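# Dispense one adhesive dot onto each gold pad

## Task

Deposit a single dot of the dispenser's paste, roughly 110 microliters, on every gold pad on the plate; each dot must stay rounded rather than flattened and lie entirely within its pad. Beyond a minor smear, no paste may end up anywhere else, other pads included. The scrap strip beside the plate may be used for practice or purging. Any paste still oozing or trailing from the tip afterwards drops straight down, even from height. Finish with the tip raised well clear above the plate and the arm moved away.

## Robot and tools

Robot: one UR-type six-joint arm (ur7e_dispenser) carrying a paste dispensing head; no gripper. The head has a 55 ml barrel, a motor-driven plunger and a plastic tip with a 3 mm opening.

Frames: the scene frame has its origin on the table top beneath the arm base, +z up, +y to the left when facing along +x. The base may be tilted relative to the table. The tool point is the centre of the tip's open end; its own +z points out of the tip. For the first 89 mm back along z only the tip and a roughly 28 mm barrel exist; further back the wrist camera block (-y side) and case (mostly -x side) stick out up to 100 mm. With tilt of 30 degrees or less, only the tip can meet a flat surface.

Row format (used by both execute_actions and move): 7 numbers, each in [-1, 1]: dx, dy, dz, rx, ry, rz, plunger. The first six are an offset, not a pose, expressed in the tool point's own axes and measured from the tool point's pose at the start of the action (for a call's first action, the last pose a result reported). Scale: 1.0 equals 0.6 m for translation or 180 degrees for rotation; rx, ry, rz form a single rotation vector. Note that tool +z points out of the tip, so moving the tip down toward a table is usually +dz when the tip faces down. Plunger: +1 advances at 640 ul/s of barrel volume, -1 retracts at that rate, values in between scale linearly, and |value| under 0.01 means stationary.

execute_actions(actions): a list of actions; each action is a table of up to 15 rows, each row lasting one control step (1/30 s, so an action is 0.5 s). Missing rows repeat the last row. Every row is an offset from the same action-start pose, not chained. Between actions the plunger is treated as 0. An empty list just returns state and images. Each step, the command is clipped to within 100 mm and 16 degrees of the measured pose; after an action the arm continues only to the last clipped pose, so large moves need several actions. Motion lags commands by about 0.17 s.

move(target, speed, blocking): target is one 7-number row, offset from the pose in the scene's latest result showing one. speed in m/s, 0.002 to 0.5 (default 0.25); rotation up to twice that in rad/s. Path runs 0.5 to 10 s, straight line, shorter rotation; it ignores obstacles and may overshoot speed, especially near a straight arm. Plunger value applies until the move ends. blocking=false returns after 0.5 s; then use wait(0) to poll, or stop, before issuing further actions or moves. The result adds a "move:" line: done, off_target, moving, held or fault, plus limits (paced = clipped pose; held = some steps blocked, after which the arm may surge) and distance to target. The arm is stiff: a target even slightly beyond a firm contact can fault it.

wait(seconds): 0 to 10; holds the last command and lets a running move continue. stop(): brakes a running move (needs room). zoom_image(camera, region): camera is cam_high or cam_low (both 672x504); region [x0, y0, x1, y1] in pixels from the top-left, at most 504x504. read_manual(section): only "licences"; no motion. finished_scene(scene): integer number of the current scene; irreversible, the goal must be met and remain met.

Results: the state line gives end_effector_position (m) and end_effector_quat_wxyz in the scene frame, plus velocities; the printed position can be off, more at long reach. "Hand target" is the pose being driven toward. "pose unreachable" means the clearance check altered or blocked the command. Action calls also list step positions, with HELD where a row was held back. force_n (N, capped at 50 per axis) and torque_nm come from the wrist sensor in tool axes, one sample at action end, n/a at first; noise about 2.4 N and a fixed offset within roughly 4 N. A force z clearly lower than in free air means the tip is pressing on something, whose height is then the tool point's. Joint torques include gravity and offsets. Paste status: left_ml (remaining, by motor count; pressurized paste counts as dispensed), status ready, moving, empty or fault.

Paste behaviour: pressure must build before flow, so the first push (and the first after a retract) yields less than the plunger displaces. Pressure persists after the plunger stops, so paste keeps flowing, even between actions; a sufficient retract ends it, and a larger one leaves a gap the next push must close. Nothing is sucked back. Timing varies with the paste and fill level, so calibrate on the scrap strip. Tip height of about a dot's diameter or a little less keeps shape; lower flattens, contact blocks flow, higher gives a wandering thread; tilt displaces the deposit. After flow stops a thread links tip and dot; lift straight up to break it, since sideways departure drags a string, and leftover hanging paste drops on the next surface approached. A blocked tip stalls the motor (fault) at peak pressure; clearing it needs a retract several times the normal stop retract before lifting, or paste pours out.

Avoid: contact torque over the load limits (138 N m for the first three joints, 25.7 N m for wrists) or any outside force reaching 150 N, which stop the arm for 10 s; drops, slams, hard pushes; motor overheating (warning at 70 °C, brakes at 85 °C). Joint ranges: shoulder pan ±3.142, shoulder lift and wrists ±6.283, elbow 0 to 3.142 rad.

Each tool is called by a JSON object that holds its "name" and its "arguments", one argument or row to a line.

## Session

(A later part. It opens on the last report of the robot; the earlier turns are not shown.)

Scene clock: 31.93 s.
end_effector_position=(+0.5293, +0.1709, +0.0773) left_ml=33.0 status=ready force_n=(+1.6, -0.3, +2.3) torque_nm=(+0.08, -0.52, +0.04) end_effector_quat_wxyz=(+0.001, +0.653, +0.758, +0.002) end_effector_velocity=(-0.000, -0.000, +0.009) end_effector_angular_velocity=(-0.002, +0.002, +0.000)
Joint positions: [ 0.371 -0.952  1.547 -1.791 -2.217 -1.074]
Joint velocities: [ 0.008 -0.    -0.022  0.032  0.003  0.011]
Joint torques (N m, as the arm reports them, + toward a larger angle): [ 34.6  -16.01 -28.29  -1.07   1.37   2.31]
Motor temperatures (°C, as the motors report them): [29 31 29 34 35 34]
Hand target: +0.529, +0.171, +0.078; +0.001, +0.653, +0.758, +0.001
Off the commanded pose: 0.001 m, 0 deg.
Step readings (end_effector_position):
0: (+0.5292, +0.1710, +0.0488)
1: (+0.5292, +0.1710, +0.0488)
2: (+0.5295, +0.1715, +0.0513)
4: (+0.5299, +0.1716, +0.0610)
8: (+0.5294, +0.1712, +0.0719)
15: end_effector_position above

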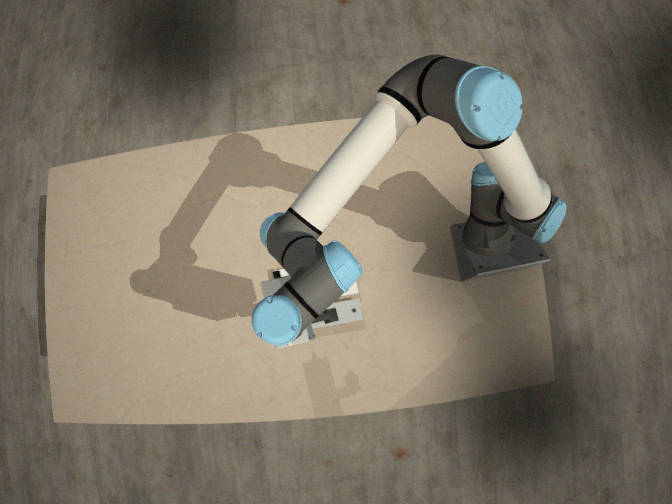

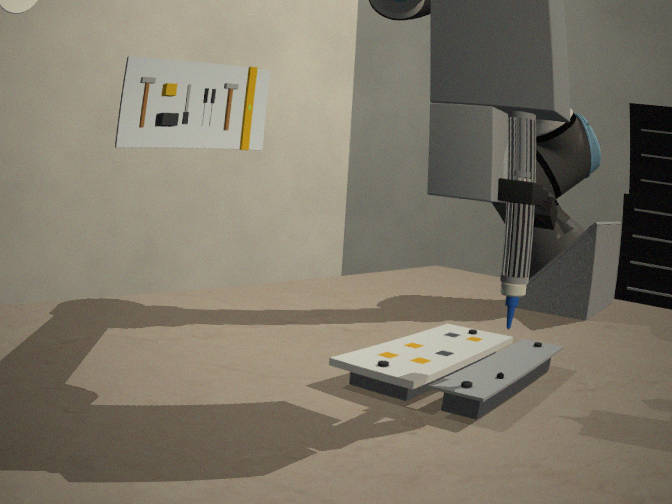

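{"name": "move", "arguments": {
  "target": [0.0075,-0.0495,0.0772,0,0,0,0],
  "speed": 0.1
}}

{"name": "execute_actions", "arguments": {
  "actions": [
    [[0,0,0,0,0,0,0.6]],
    [[0,0,0,0,0,0,0]],
    [[0,0,0,0,0,0,-0.2]],
    [[0,0,-0.08,0,0,0,0]]
  ]
}}

{"name": "zoom_image", "arguments": {
  "camera": "cam_low",
  "region": [470,320,550,400]
}}

Scene clock: 33.67 s.
end_effector_position=(+0.4994, +0.1710, +0.0312) left_ml=33.0 status=ready force_n=(-3.1, +0.3, +1.3) torque_nm=(+0.37, +0.99, +0.17) end_effector_quat_wxyz=(+0.001, +0.653, +0.758, +0.002) end_effector_velocity=(-0.001, +0.000, -0.002) end_effector_angular_velocity=(+0.001, -0.001, +0.001)
Joint positions: [ 0.349 -0.978  1.712 -1.945 -2.225 -1.099]
Joint velocities: [-0.001 -0.001  0.009 -0.01  -0.    -0.003]
Joint torques (N m, as the arm reports them, + toward a larger angle): [ 17.24 -37.36  -9.61  -3.11  -1.55  -2.43]
Motor temperatures (°C, as the motors report them): [29 31 29 34 35 34]
Hand target: +0.499, +0.171, +0.031; +0.001, +0.653, +0.758, +0.002
Off the commanded pose: 0.000 m, 0 deg.
move: done

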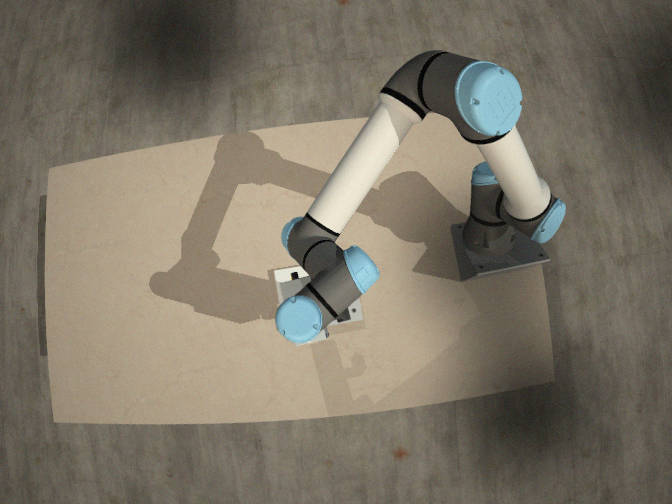

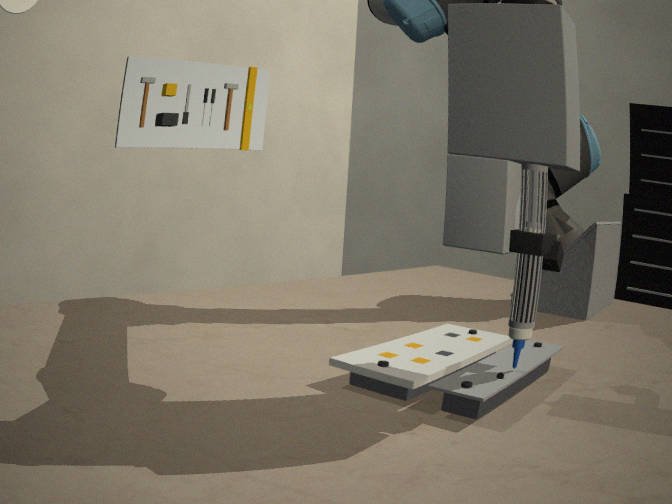

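Scene clock: 35.67 s.
end_effector_position=(+0.4996, +0.1709, +0.0775) left_ml=32.8 status=ready force_n=(-2.5, -0.9, +2.5) torque_nm=(-0.28, +0.79, +0.20) end_effector_quat_wxyz=(+0.001, +0.653, +0.758, +0.003) end_effector_velocity=(-0.001, -0.000, +0.014) end_effector_angular_velocity=(-0.007, +0.009, +0.002)
Joint positions: [ 0.393 -0.997  1.624 -1.809 -2.209 -1.049]
Joint velocities: [ 0.014  0.006 -0.045  0.062  0.005  0.023]
Joint torques (N m, as the arm reports them, + toward a larger angle): [ 29.91 -10.71 -31.37  -1.42   1.53   2.44]
Motor temperatures (°C, as the motors report them): [29 31 29 34 35 34]
Hand target: +0.499, +0.171, +0.079; +0.001, +0.653, +0.758, +0.002
Off the commanded pose: 0.002 m, 0 deg.
Step readings (end_effector_position; steps 1 to 15: 1st action; 16 to 30: 2nd action; 31 to 45: 3rd action; 46 to 60: 4th action):
0: (+0.4994, +0.1710, +0.0312)
1: (+0.4994, +0.1710, +0.0311)
2: (+0.4994, +0.1710, +0.0311)
4: (+0.4994, +0.1710, +0.0311)
8: (+0.4993, +0.1710, +0.0311)
15: (+0.4994, +0.1710, +0.0312)
16: (+0.4994, +0.1710, +0.0312)
17: (+0.4994, +0.1710, +0.0312)
19: (+0.4994, +0.1710, +0.0312)
23: (+0.4994, +0.1710, +0.0312)
30: (+0.4994, +0.1710, +0.0312)
31: (+0.4994, +0.1710, +0.0312)
32: (+0.4994, +0.1710, +0.0312)
34: (+0.4994, +0.1710, +0.0312)
38: (+0.4994, +0.1710, +0.0312)
45: (+0.4994, +0.1710, +0.0312)
46: (+0.4995, +0.1710, +0.0312)
47: (+0.5003, +0.1717, +0.0346)
49: (+0.5018, +0.1725, +0.0500)
53: (+0.5004, +0.1714, +0.0682)
60: end_effector_position above

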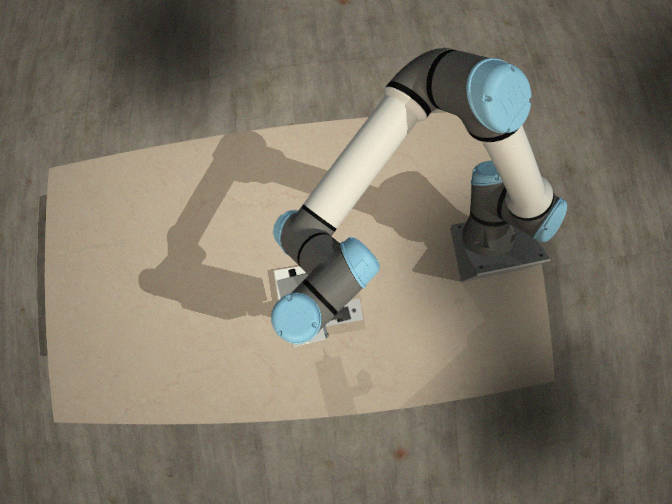

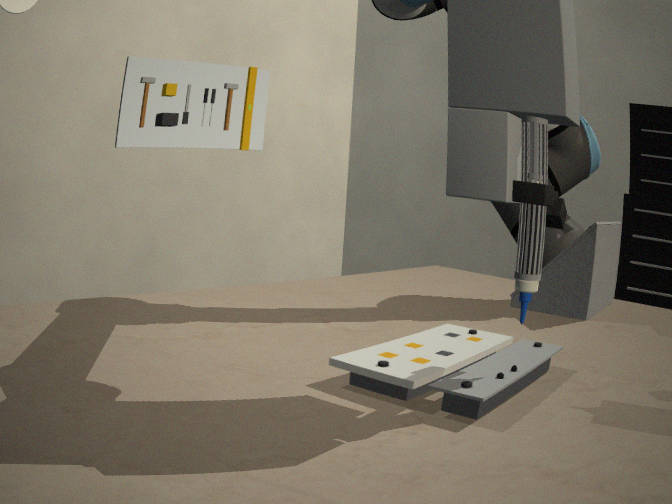

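Region (470, 320, 550, 400) of cam_low's 672x504 image, scaled by 6.300, with more detail than that image has.

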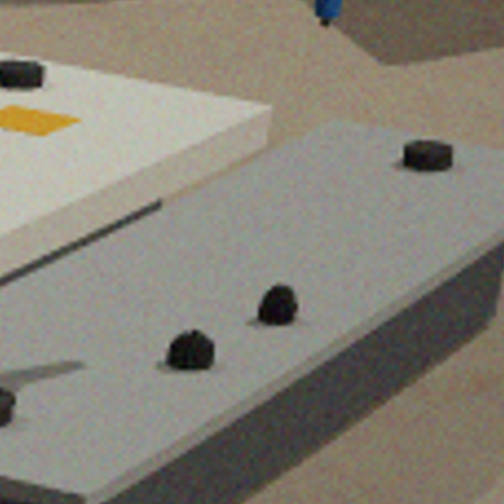

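{"name": "wait", "arguments": {
  "seconds": 2
}}

{"name": "zoom_image", "arguments": {
  "camera": "cam_low",
  "region": [480,270,560,340]
}}

Scene clock: 38.30 s.
end_effector_position=(+0.4994, +0.1709, +0.0791) left_ml=32.8 status=ready force_n=(-3.0, +2.5, +1.3) torque_nm=(+1.16, +0.98, +0.23) end_effector_quat_wxyz=(+0.001, +0.653, +0.758, +0.002) end_effector_velocity=(-0.000, +0.000, -0.000) end_effector_angular_velocity=(-0.001, +0.000, +0.002)
Joint positions: [ 0.395 -0.996  1.618 -1.801 -2.208 -1.046]
Joint velocities: [ 0.001  0.001 -0.     0.001 -0.    -0.001]
Joint torques (N m, as the arm reports them, + toward a larger angle): [ 31.4  -12.02 -30.88  -1.26   1.54   2.18]
Motor temperatures (°C, as the motors report them): [29 31 29 34 35 34]
Hand target: +0.499, +0.171, +0.079; +0.001, +0.653, +0.758, +0.002
Off the commanded pose: 0.000 m, 0 deg.
wait: 2.00 s; at rest from the start

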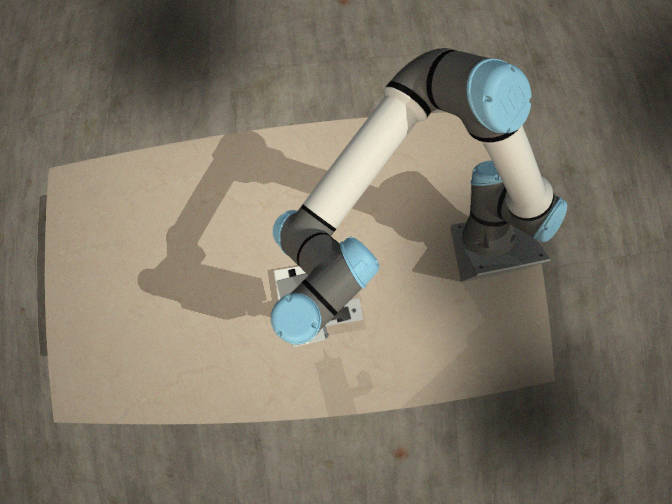

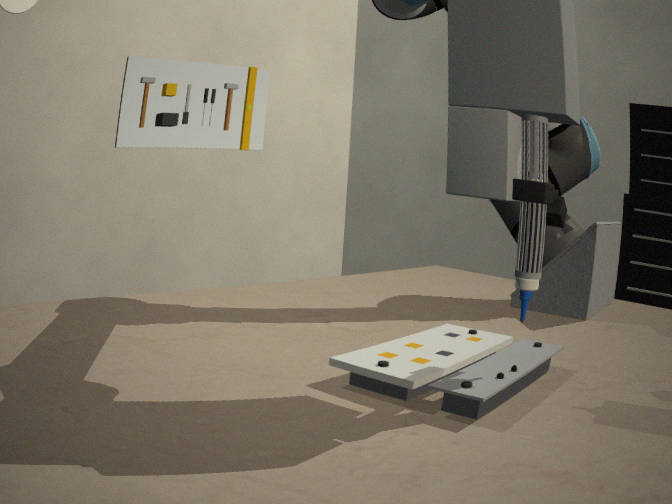

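Region (480, 270, 560, 340) of cam_low's 672x504 image, scaled by 6.300, with more detail than that image has; it fills the top 441 rows of this view, and the rest is white.

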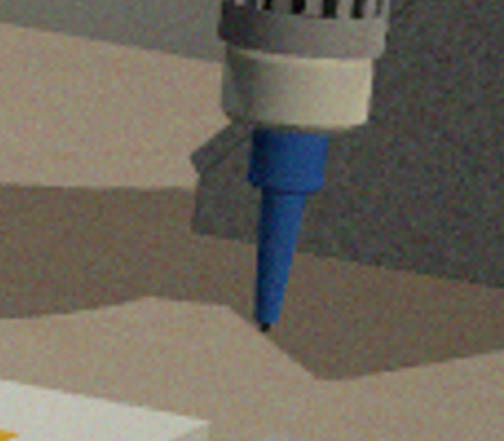

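{"name": "move", "arguments": {
  "target": [-0.38,-0.056,-0.2,0,0,0,0],
  "speed": 0.5
}}

{"name": "zoom_image", "arguments": {
  "camera": "cam_high",
  "region": [255,245,375,345]
}}

Scene clock: 40.27 s.
end_effector_position=(+0.5000, -0.0594, +0.1983) left_ml=32.8 status=ready force_n=(+0.7, -1.4, +1.9) torque_nm=(-0.33, -0.34, +0.02) end_effector_quat_wxyz=(+0.001, +0.653, +0.758, +0.002) end_effector_velocity=(-0.000, -0.001, +0.002) end_effector_angular_velocity=(+0.001, +0.001, +0.001)
Joint positions: [ 0.268 -1.354  1.489 -1.407 -2.251 -1.197]
Joint velocities: [-0.    -0.001 -0.006  0.008  0.001 -0.001]
Joint torques (N m, as the arm reports them, + toward a larger angle): [  9.8  -24.95 -31.47  -0.82   1.74  -2.39]
Motor temperatures (°C, as the motors report them): [29 31 29 34 35 34]
Hand target: +0.500, -0.060, +0.199; +0.001, +0.653, +0.758, +0.002
Off the commanded pose: 0.001 m, 0 deg.
move: done; limits=paced

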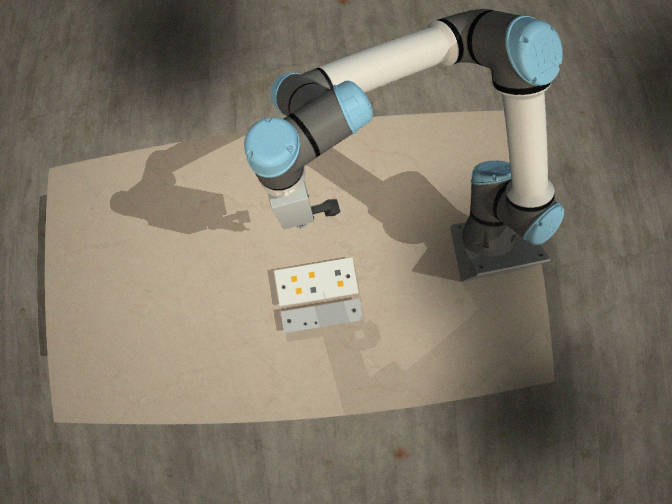

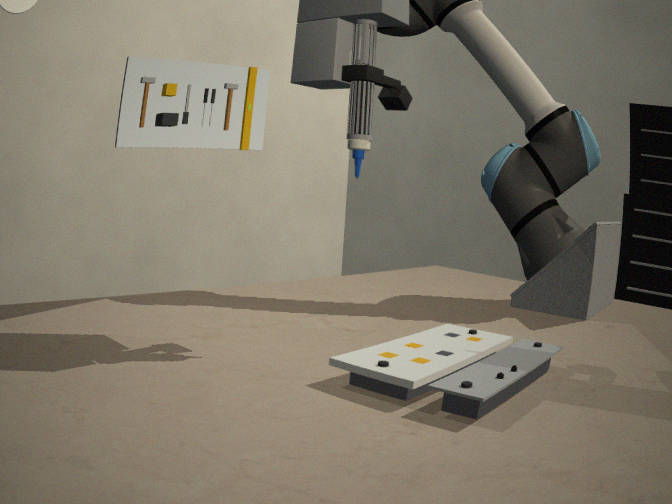

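Region (255, 245, 375, 345) of cam_high's 672x504 image, scaled by 4.200, with more detail than that image has.

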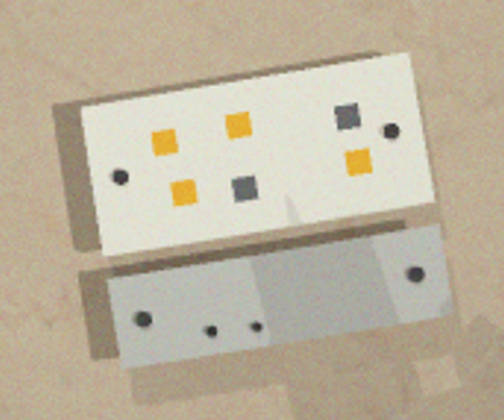

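{"name": "move", "arguments": {
  "target": [0.1653,0.024,0.2738,0,0,0,0],
  "speed": 0.4
}}

{"name": "zoom_image", "arguments": {
  "camera": "cam_low",
  "region": [340,290,500,400]
}}

Scene clock: 42.90 s.
end_effector_position=(+0.4995, +0.0408, +0.0347) left_ml=32.8 status=ready force_n=(-1.7, -1.4, +0.7) torque_nm=(-0.45, +0.73, +0.17) end_effector_quat_wxyz=(+0.001, +0.653, +0.758, +0.001) end_effector_velocity=(+0.002, +0.002, -0.002) end_effector_angular_velocity=(+0.002, -0.004, +0.001)
Joint positions: [ 0.205 -1.217  1.843 -1.947 -2.268 -1.275]
Joint velocities: [ 0.     0.003  0.005 -0.013 -0.    -0.004]
Joint torques (N m, as the arm reports them, + toward a larger angle): [ 11.46 -10.01  -9.09  -3.48  -1.64  -2.43]
Motor temperatures (°C, as the motors report them): [29 31 29 34 35 34]
Hand target: +0.500, +0.041, +0.034; +0.001, +0.653, +0.758, +0.002
Off the commanded pose: 0.001 m, 0 deg.
move: done

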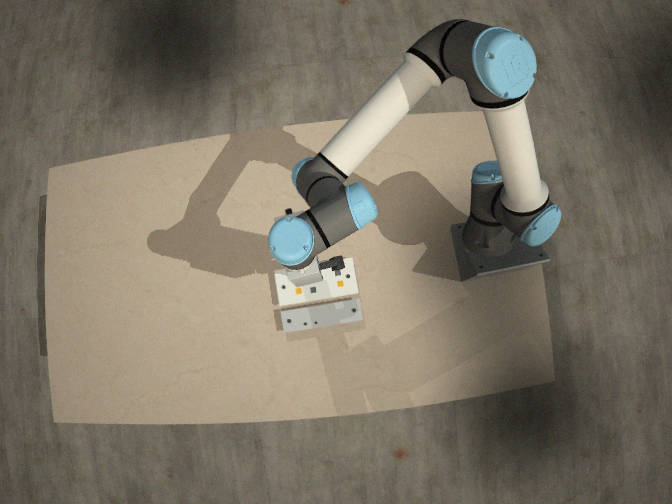

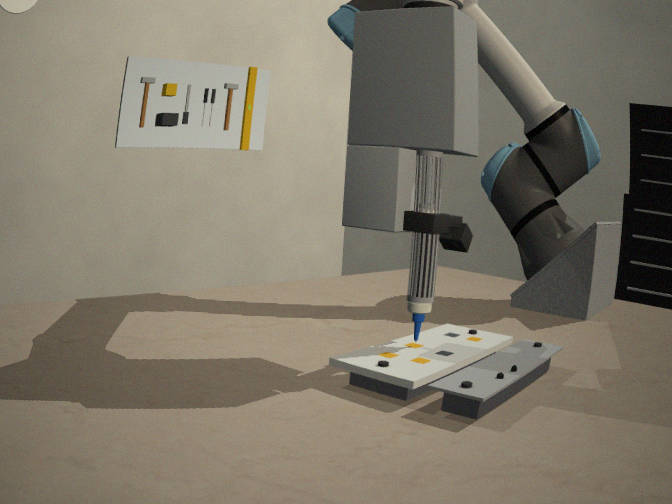

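Region (340, 290, 500, 400) of cam_low's 672x504 image, scaled by 3.150, with more detail than that image has; it fills the top 346 rows of this view, and the rest is white.

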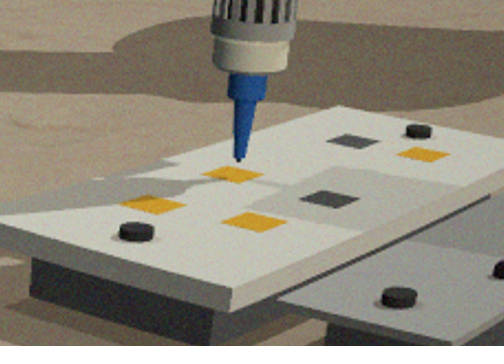

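{"name": "zoom_image", "arguments": {
  "camera": "cam_low",
  "region": [385,320,445,365]
}}

Region (385, 320, 445, 365) of cam_low's 672x504 image, scaled by 8.400, with more detail than that image has; it fills the top 378 rows of this view, and the rest is white.

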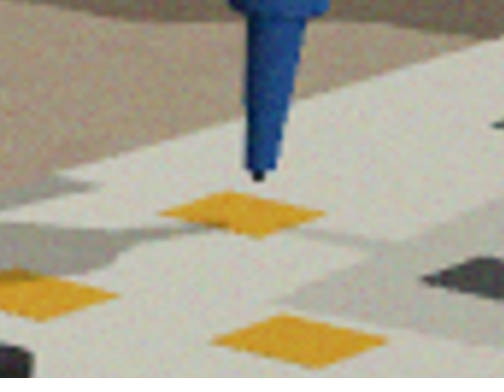

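{"name": "execute_actions", "arguments": {
  "actions": [
    [[0,0,0.006,0,0,0,0]]
  ]
}}

{"name": "zoom_image", "arguments": {
  "camera": "cam_low",
  "region": [385,320,445,365]
}}

Scene clock: 44.03 s.
end_effector_position=(+0.4995, +0.0408, +0.0312) left_ml=32.8 status=ready force_n=(-1.7, -1.7, +1.4) torque_nm=(-0.40, +0.57, +0.06) end_effector_quat_wxyz=(+0.001, +0.653, +0.758, +0.001) end_effector_velocity=(+0.000, -0.000, -0.001) end_effector_angular_velocity=(+0.000, -0.001, -0.001)
Joint positions: [ 0.201 -1.215  1.85  -1.958 -2.269 -1.28 ]
Joint velocities: [-0.001 -0.     0.002 -0.004 -0.    -0.001]
Joint torques (N m, as the arm reports them, + toward a larger angle): [11.8  -8.77 -8.89 -3.68 -1.57 -2.42]
Motor temperatures (°C, as the motors report them): [29 31 29 34 35 34]
Hand target: +0.499, +0.041, +0.031; +0.001, +0.653, +0.758, +0.001
Off the commanded pose: 0.000 m, 0 deg.
Step readings (end_effector_position):
0: (+0.4996, +0.0410, +0.0343)
1: (+0.4996, +0.0410, +0.0343)
2: (+0.4996, +0.0410, +0.0340)
4: (+0.4996, +0.0409, +0.0329)
8: (+0.4995, +0.0409, +0.0317)
15: end_effector_position above

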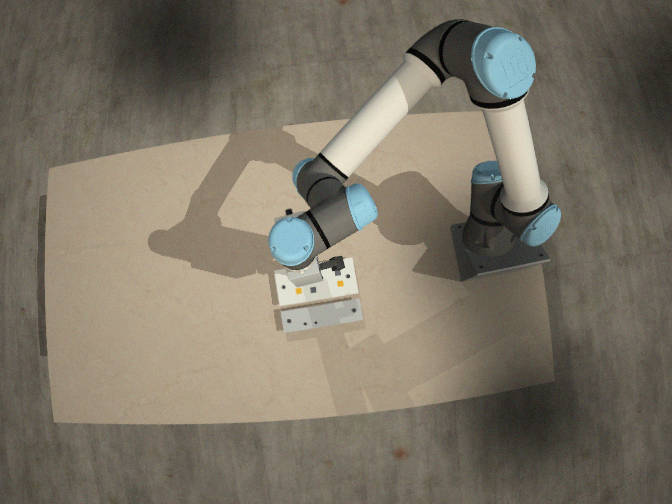

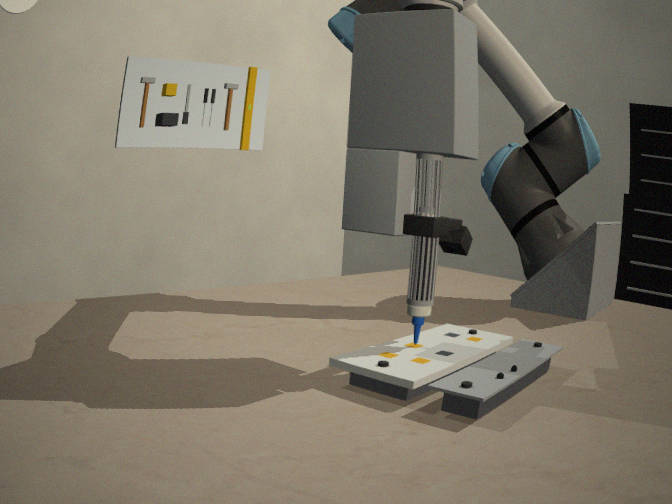

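Region (385, 320, 445, 365) of cam_low's 672x504 image, scaled by 8.400, with more detail than that image has; it fills the top 378 rows of this view, and the rest is white.

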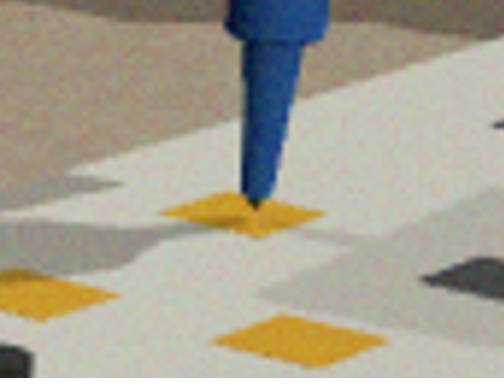

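{"name": "execute_actions", "arguments": {
  "actions": [
    [[-0.0072,-0.0087,0,0,0,0,0]]
  ]
}}

{"name": "zoom_image", "arguments": {
  "camera": "cam_low",
  "region": [385,320,445,365]
}}

Scene clock: 45.73 s.
end_effector_position=(+0.4951, +0.0360, +0.0311) left_ml=32.8 status=ready force_n=(-0.8, +0.8, +4.6) torque_nm=(+0.71, +0.28, +0.12) end_effector_quat_wxyz=(+0.001, +0.653, +0.758, +0.001) end_effector_velocity=(-0.001, -0.002, -0.001) end_effector_angular_velocity=(+0.000, +0.001, -0.002)
Joint positions: [ 0.198 -1.231  1.864 -1.96  -2.27  -1.284]
Joint velocities: [-0.003 -0.005  0.004 -0.001 -0.    -0.001]
Joint torques (N m, as the arm reports them, + toward a larger angle): [ 12.36 -26.64  -8.98  -3.67  -1.62  -2.26]
Motor temperatures (°C, as the motors report them): [29 31 29 34 35 34]
Hand target: +0.495, +0.036, +0.031; +0.001, +0.653, +0.758, +0.001
Off the commanded pose: 0.000 m, 0 deg.
Step readings (end_effector_position):
0: (+0.4995, +0.0408, +0.0311)
1: (+0.4995, +0.0408, +0.0310)
2: (+0.4989, +0.0404, +0.0309)
4: (+0.4974, +0.0388, +0.0309)
8: (+0.4958, +0.0369, +0.0310)
15: end_effector_position above

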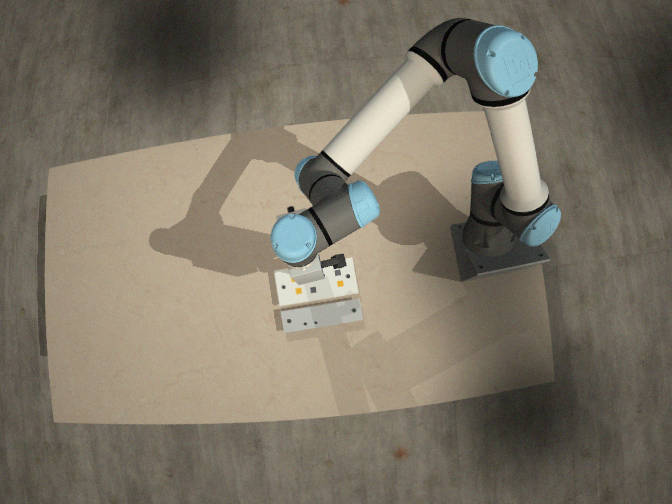

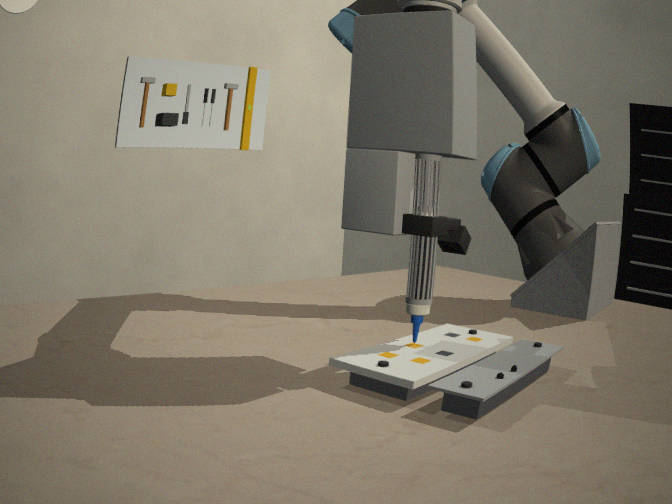

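Region (385, 320, 445, 365) of cam_low's 672x504 image, scaled by 8.400, with more detail than that image has; it fills the top 378 rows of this view, and the rest is white.

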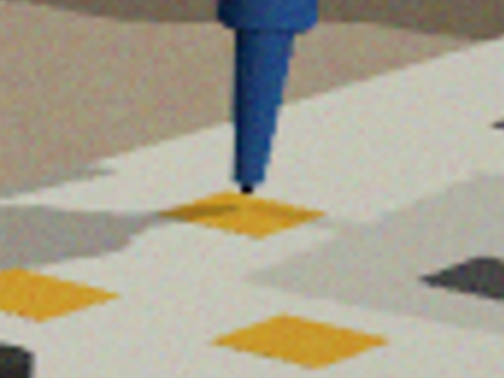

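{"name": "execute_actions", "arguments": {
  "actions": [
    [[0,0,0,0,0,0,0.55]],
    [[0,0,0,0,0,0,0]],
    [[0,0,0,0,0,0,-0.2]],
    [[0,0,-0.08,0,0,0,0]]
  ]
}}

{"name": "zoom_image", "arguments": {
  "camera": "cam_low",
  "region": [380,280,460,365]
}}

Scene clock: 48.03 s.
end_effector_position=(+0.4954, +0.0358, +0.0773) left_ml=32.7 status=ready force_n=(-3.6, -2.1, +2.8) torque_nm=(-0.64, +1.43, +0.09) end_effector_quat_wxyz=(+0.001, +0.653, +0.758, +0.003) end_effector_velocity=(-0.001, +0.001, +0.015) end_effector_angular_velocity=(-0.006, +0.012, +0.003)
Joint positions: [ 0.25  -1.249  1.772 -1.812 -2.257 -1.221]
Joint velocities: [ 0.018  0.01  -0.048  0.07   0.005  0.031]
Joint torques (N m, as the arm reports them, + toward a larger angle): [ 27.62  -6.73 -28.38  -1.32   1.47   2.49]
Motor temperatures (°C, as the motors report them): [29 31 29 34 35 34]
Hand target: +0.495, +0.036, +0.079; +0.001, +0.653, +0.758, +0.002
Off the commanded pose: 0.002 m, 0 deg.
Step readings (end_effector_position; steps 1 to 15: 1st action; 16 to 30: 2nd action; 31 to 45: 3rd action; 46 to 60: 4th action):
0: (+0.4950, +0.0358, +0.0311)
1: (+0.4950, +0.0358, +0.0311)
2: (+0.4950, +0.0358, +0.0311)
4: (+0.4950, +0.0358, +0.0311)
8: (+0.4950, +0.0358, +0.0312)
15: (+0.4951, +0.0359, +0.0311)
16: (+0.4951, +0.0359, +0.0311)
17: (+0.4951, +0.0359, +0.0311)
19: (+0.4951, +0.0359, +0.0311)
23: (+0.4951, +0.0359, +0.0311)
30: (+0.4951, +0.0359, +0.0311)
31: (+0.4951, +0.0359, +0.0311)
32: (+0.4951, +0.0359, +0.0311)
34: (+0.4951, +0.0359, +0.0311)
38: (+0.4951, +0.0359, +0.0311)
45: (+0.4951, +0.0359, +0.0311)
46: (+0.4952, +0.0359, +0.0312)
47: (+0.4962, +0.0365, +0.0344)
49: (+0.4983, +0.0371, +0.0495)
53: (+0.4965, +0.0363, +0.0677)
60: end_effector_position above

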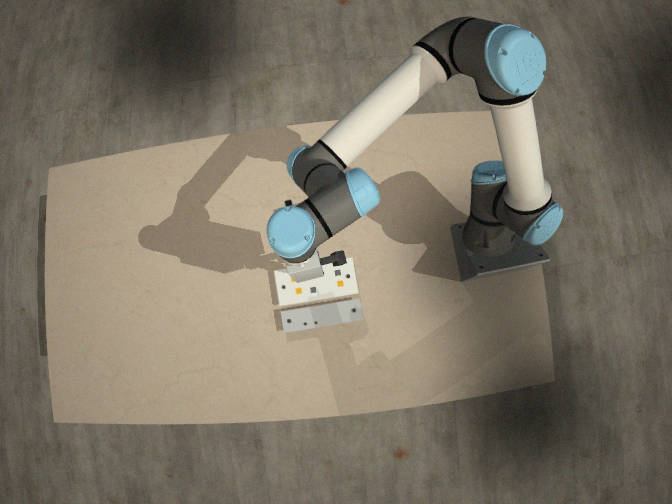

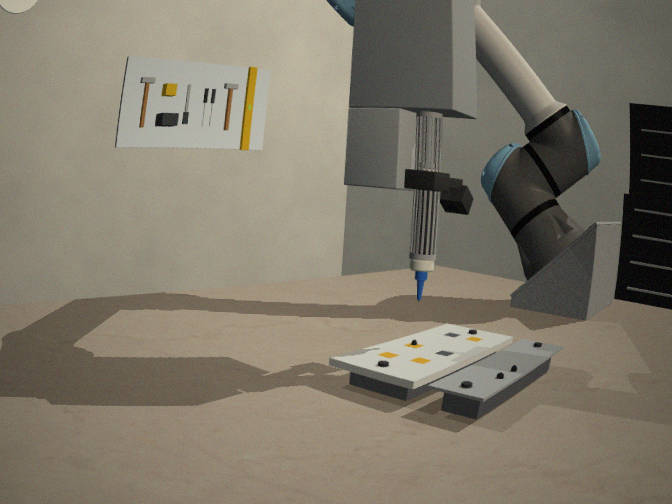

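Region (380, 280, 460, 365) of cam_low's 672x504 image, scaled by 5.929, with more detail than that image has; it fills the left 474 columns of this view, and the rest is white.

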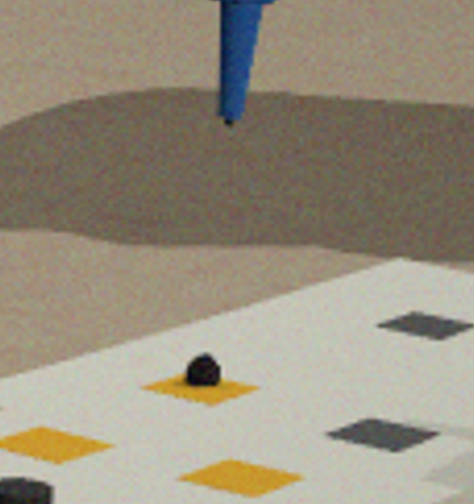

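{"name": "move", "arguments": {
  "target": [-0.0003,0.0814,0.0768,0,0,0,0],
  "speed": 0.15
}}

{"name": "zoom_image", "arguments": {
  "camera": "cam_low",
  "region": [355,330,415,375]
}}

Scene clock: 50.00 s.
end_effector_position=(+0.5435, +0.0429, +0.0317) left_ml=32.7 status=ready force_n=(-1.8, +0.0, +3.4) torque_nm=(+0.19, +0.55, +0.08) end_effector_quat_wxyz=(+0.001, +0.653, +0.758, +0.003) end_effector_velocity=(+0.002, +0.001, -0.002) end_effector_angular_velocity=(+0.000, -0.001, +0.002)
Joint positions: [ 0.18  -1.139  1.737 -1.942 -2.274 -1.308]
Joint velocities: [-0.002  0.005 -0.002 -0.006 -0.    -0.005]
Joint torques (N m, as the arm reports them, + toward a larger angle): [ 14.15 -10.24 -28.17  -3.5   -1.62  -2.39]
Motor temperatures (°C, as the motors report them): [29 31 29 34 35 34]
Hand target: +0.544, +0.043, +0.031; +0.001, +0.653, +0.758, +0.003
Off the commanded pose: 0.000 m, 0 deg.
move: done

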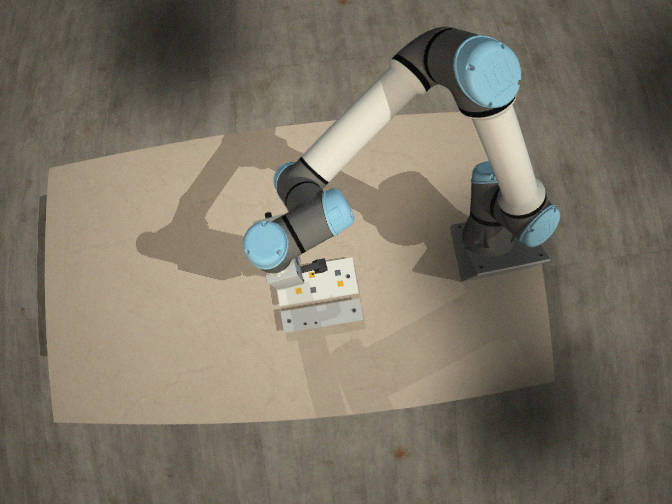

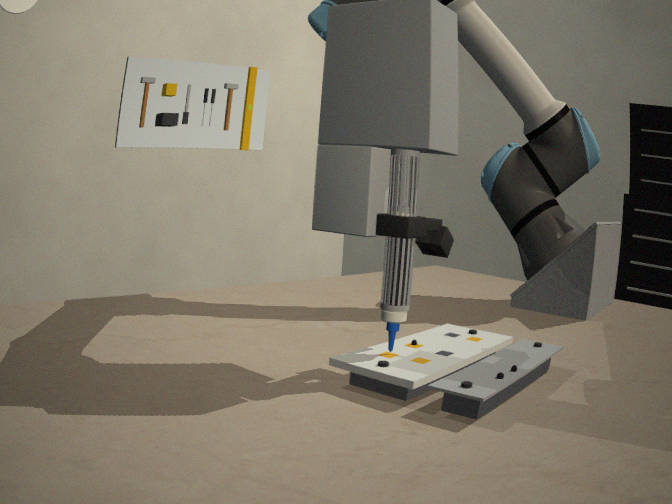

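Region (355, 330, 415, 375) of cam_low's 672x504 image, scaled by 8.400, with more detail than that image has; it fills the top 378 rows of this view, and the rest is white.

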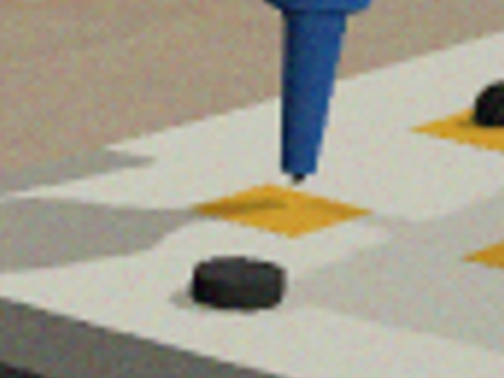

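{"name": "execute_actions", "arguments": {
  "actions": [
    [[-0.0009,0.0058,0.0008,0,0,0,0]]
  ]
}}

{"name": "zoom_image", "arguments": {
  "camera": "cam_low",
  "region": [355,330,415,375]
}}

Scene clock: 50.93 s.
end_effector_position=(+0.5470, +0.0429, +0.0313) left_ml=32.7 status=ready force_n=(-1.7, +0.6, +2.2) torque_nm=(+0.54, +0.54, +0.08) end_effector_quat_wxyz=(+0.001, +0.653, +0.758, +0.003) end_effector_velocity=(+0.001, -0.000, +0.000) end_effector_angular_velocity=(+0.000, -0.000, +0.001)
Joint positions: [ 0.178 -1.133  1.729 -1.942 -2.275 -1.311]
Joint velocities: [-0.     0.001 -0.002  0.    -0.    -0.001]
Joint torques (N m, as the arm reports them, + toward a larger angle): [ 15.28 -13.04 -30.05  -1.31  -1.47  -2.29]
Motor temperatures (°C, as the motors report them): [29 31 29 34 35 34]
Hand target: +0.547, +0.043, +0.031; +0.001, +0.653, +0.758, +0.003
Off the commanded pose: 0.000 m, 0 deg.
Step readings (end_effector_position):
0: (+0.5438, +0.0430, +0.0315)
1: (+0.5438, +0.0430, +0.0315)
2: (+0.5442, +0.0430, +0.0315)
4: (+0.5453, +0.0430, +0.0314)
8: (+0.5464, +0.0429, +0.0313)
15: end_effector_position above

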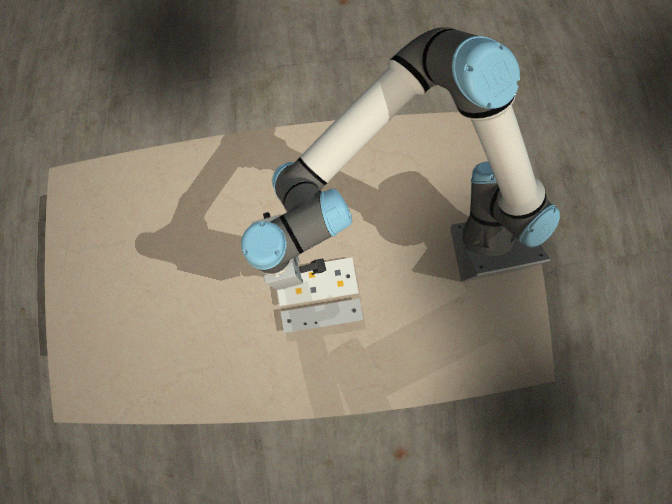

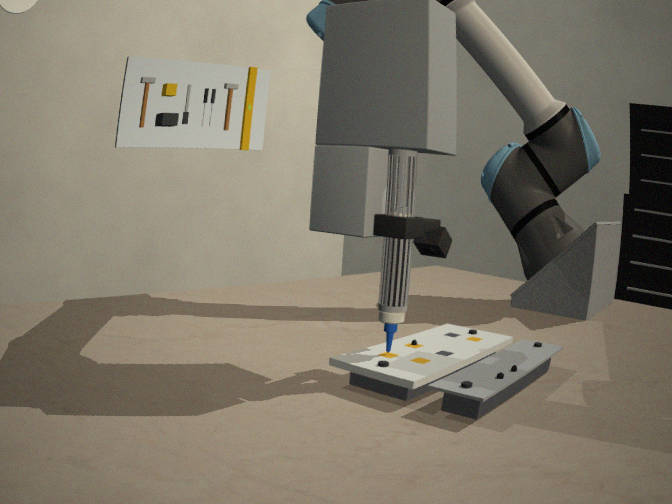

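Region (355, 330, 415, 375) of cam_low's 672x504 image, scaled by 8.400, with more detail than that image has; it fills the top 378 rows of this view, and the rest is white.

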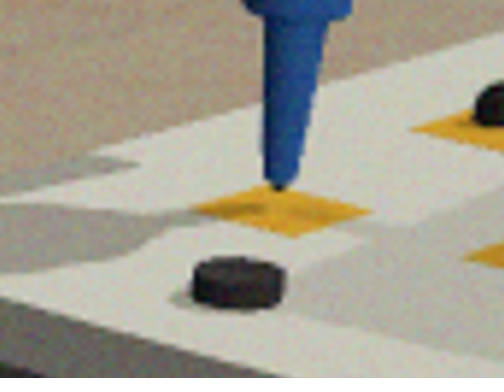

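Centered. Dispense.

{"name": "execute_actions", "arguments": {
  "actions": [
    [[0,0,0,0,0,0,0.55]],
    [[0,0,0,0,0,0,0]],
    [[0,0,0,0,0,0,-0.2]],
    [[0,0,-0.08,0,0,0,0]]
  ]
}}

Scene clock: 53.17 s.
end_effector_position=(+0.5471, +0.0427, +0.0775) left_ml=32.6 status=ready force_n=(-2.3, -2.7, +1.1) torque_nm=(-0.74, +0.89, +0.07) end_effector_quat_wxyz=(+0.002, +0.653, +0.757, +0.003) end_effector_velocity=(-0.001, +0.001, +0.014) end_effector_angular_velocity=(-0.006, +0.011, +0.004)
Joint positions: [ 0.227 -1.149  1.64  -1.8   -2.263 -1.251]
Joint velocities: [ 0.017  0.01  -0.046  0.066  0.004  0.028]
Joint torques (N m, as the arm reports them, + toward a larger angle): [ 31.86  -9.89 -30.27  -1.28   1.59   2.25]
Motor temperatures (°C, as the motors report them): [29 31 29 34 35 34]
Hand target: +0.547, +0.043, +0.079; +0.001, +0.653, +0.758, +0.003
Off the commanded pose: 0.002 m, 0 deg.
Step readings (end_effector_position; steps 1 to 15: 1st action; 16 to 30: 2nd action; 31 to 45: 3rd action; 46 to 60: 4th action):
0: (+0.5471, +0.0429, +0.0313)
1: (+0.5471, +0.0429, +0.0313)
2: (+0.5471, +0.0429, +0.0313)
4: (+0.5471, +0.0429, +0.0313)
8: (+0.5471, +0.0429, +0.0313)
15: (+0.5470, +0.0429, +0.0312)
16: (+0.5470, +0.0429, +0.0312)
17: (+0.5469, +0.0429, +0.0312)
19: (+0.5469, +0.0429, +0.0312)
23: (+0.5469, +0.0429, +0.0312)
30: (+0.5469, +0.0429, +0.0312)
31: (+0.5469, +0.0429, +0.0312)
32: (+0.5469, +0.0429, +0.0312)
34: (+0.5469, +0.0429, +0.0312)
38: (+0.5469, +0.0429, +0.0312)
45: (+0.5469, +0.0429, +0.0312)
46: (+0.5470, +0.0429, +0.0313)
47: (+0.5480, +0.0435, +0.0345)
49: (+0.5497, +0.0439, +0.0499)
53: (+0.5480, +0.0431, +0.0681)
60: end_effector_position above

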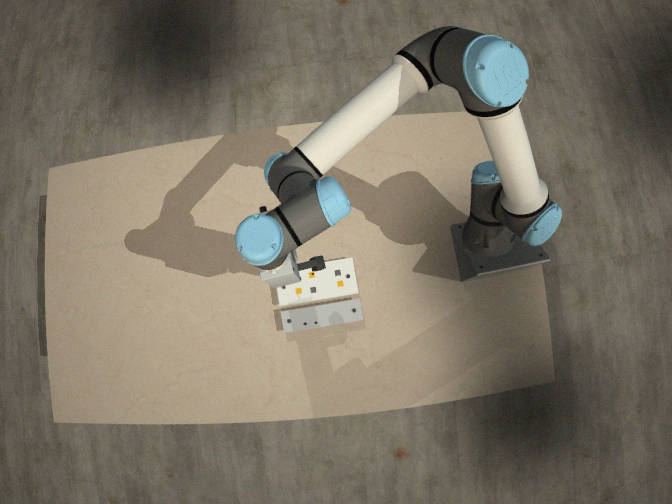

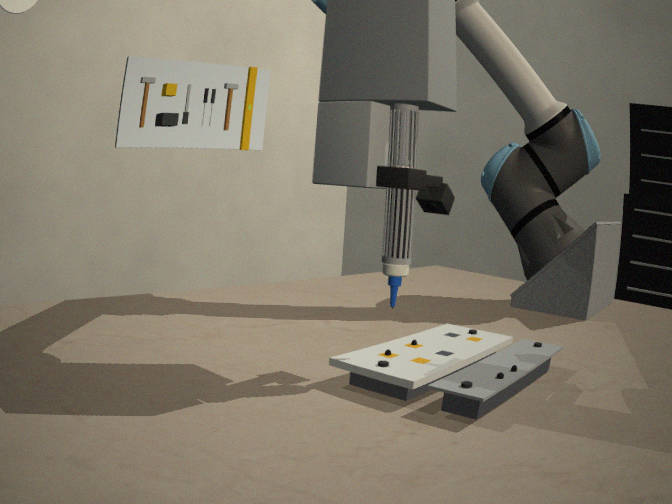

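{"name": "move", "arguments": {
  "target": [0.0617,-0.0087,0.0772,0,0,0,0],
  "speed": 0.15
}}

{"name": "zoom_image", "arguments": {
  "camera": "cam_low",
  "region": [390,335,450,380]
}}

Scene clock: 54.90 s.
end_effector_position=(+0.5367, +0.0785, +0.0315) left_ml=32.6 status=ready force_n=(-2.4, -1.9, +2.3) torque_nm=(-0.56, +0.98, +0.03) end_effector_quat_wxyz=(+0.002, +0.653, +0.757, +0.003) end_effector_velocity=(-0.000, +0.001, -0.002) end_effector_angular_velocity=(-0.000, -0.000, +0.000)
Joint positions: [ 0.225 -1.093  1.729 -1.947 -2.263 -1.253]
Joint velocities: [-0.001  0.003  0.004 -0.007 -0.    -0.001]
Joint torques (N m, as the arm reports them, + toward a larger angle): [15.04 -9.88 -9.19 -3.71 -1.63 -2.13]
Motor temperatures (°C, as the motors report them): [29 31 29 34 35 34]
Hand target: +0.537, +0.079, +0.031; +0.002, +0.653, +0.757, +0.003
Off the commanded pose: 0.000 m, 0 deg.
move: done

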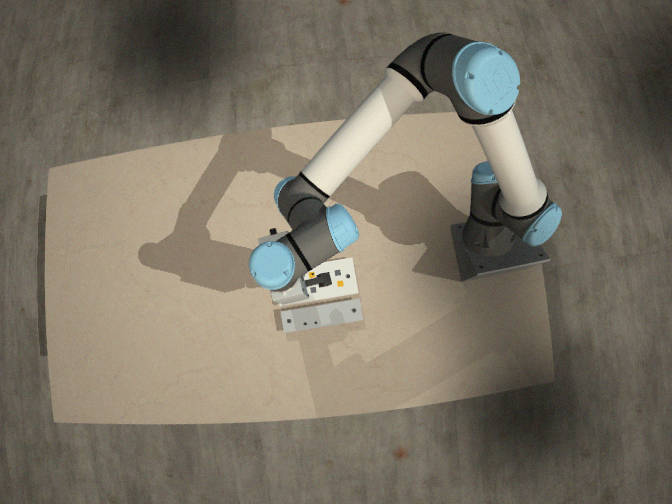

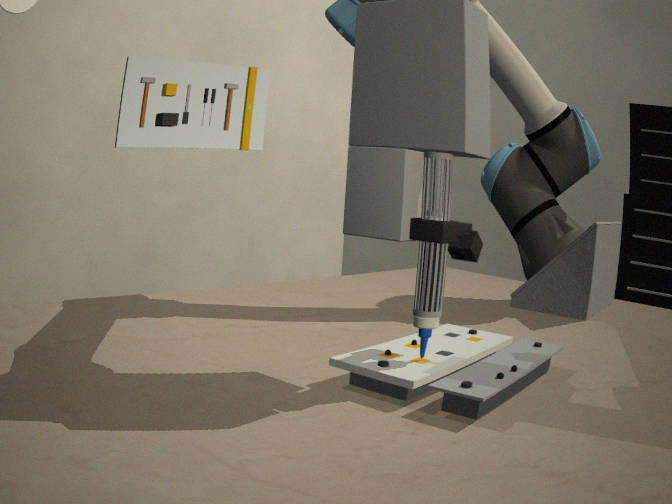

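Region (390, 335, 450, 380) of cam_low's 672x504 image, scaled by 8.400, with more detail than that image has; it fills the top 378 rows of this view, and the rest is white.

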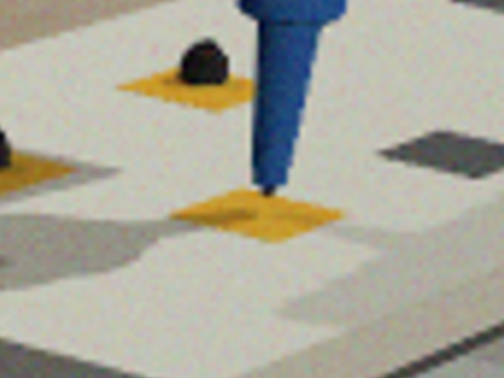

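{"name": "execute_actions", "arguments": {
  "actions": [
    [[0,0,0,0,0,0,0.55]],
    [[0,0,0,0,0,0,0]],
    [[0,0,0,0,0,0,-0.2]],
    [[0,0,-0.08,0,0,0,0]]
  ]
}}

Scene clock: 57.23 s.
end_effector_position=(+0.5367, +0.0783, +0.0777) left_ml=32.5 status=ready force_n=(+1.3, +3.4, +2.7) torque_nm=(+1.34, -0.47, +0.16) end_effector_quat_wxyz=(+0.002, +0.653, +0.757, +0.004) end_effector_velocity=(-0.001, +0.000, +0.014) end_effector_angular_velocity=(-0.006, +0.010, +0.001)
Joint positions: [ 0.272 -1.11   1.64  -1.806 -2.251 -1.196]
Joint velocities: [ 0.015  0.009 -0.046  0.064  0.005  0.026]
Joint torques (N m, as the arm reports them, + toward a larger angle): [ 33.08 -11.94 -28.77  -1.55   1.54   1.87]
Motor temperatures (°C, as the motors report them): [29 31 29 34 35 34]
Hand target: +0.536, +0.078, +0.079; +0.002, +0.653, +0.757, +0.003
Off the commanded pose: 0.002 m, 0 deg.
Step readings (end_effector_position; steps 1 to 15: 1st action; 16 to 30: 2nd action; 31 to 45: 3rd action; 46 to 60: 4th action):
0: (+0.5366, +0.0787, +0.0313)
1: (+0.5366, +0.0787, +0.0313)
2: (+0.5366, +0.0787, +0.0313)
4: (+0.5366, +0.0787, +0.0313)
8: (+0.5365, +0.0786, +0.0313)
15: (+0.5366, +0.0785, +0.0314)
16: (+0.5366, +0.0785, +0.0314)
17: (+0.5366, +0.0785, +0.0314)
19: (+0.5366, +0.0785, +0.0314)
23: (+0.5366, +0.0785, +0.0314)
30: (+0.5366, +0.0785, +0.0314)
31: (+0.5366, +0.0785, +0.0314)
32: (+0.5366, +0.0785, +0.0314)
34: (+0.5366, +0.0785, +0.0314)
38: (+0.5366, +0.0785, +0.0314)
45: (+0.5366, +0.0785, +0.0314)
46: (+0.5366, +0.0785, +0.0315)
47: (+0.5376, +0.0791, +0.0349)
49: (+0.5394, +0.0796, +0.0503)
53: (+0.5376, +0.0787, +0.0684)
60: end_effector_position above

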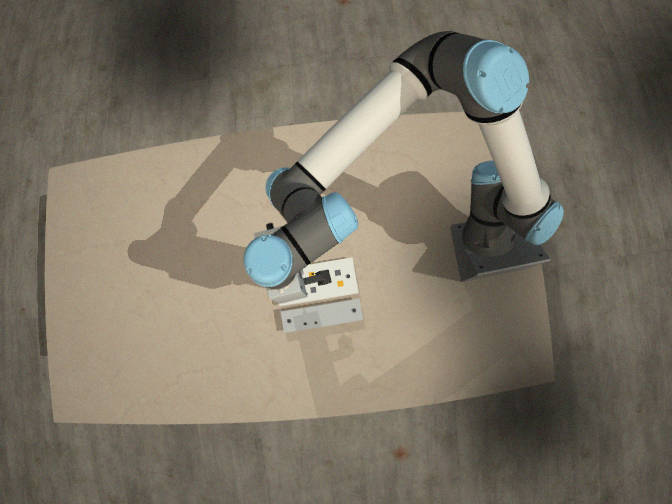

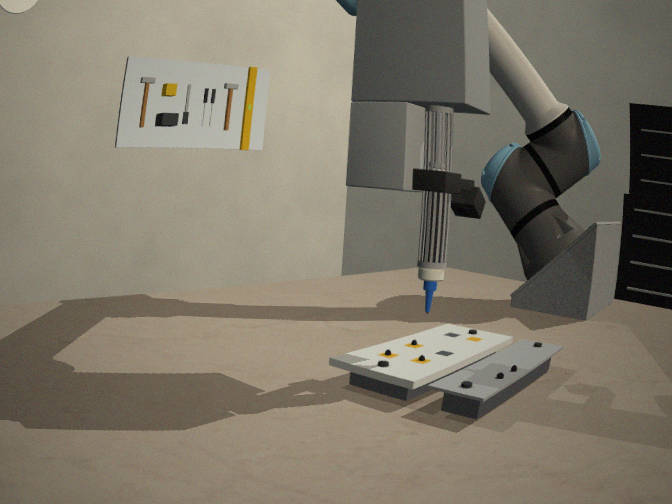

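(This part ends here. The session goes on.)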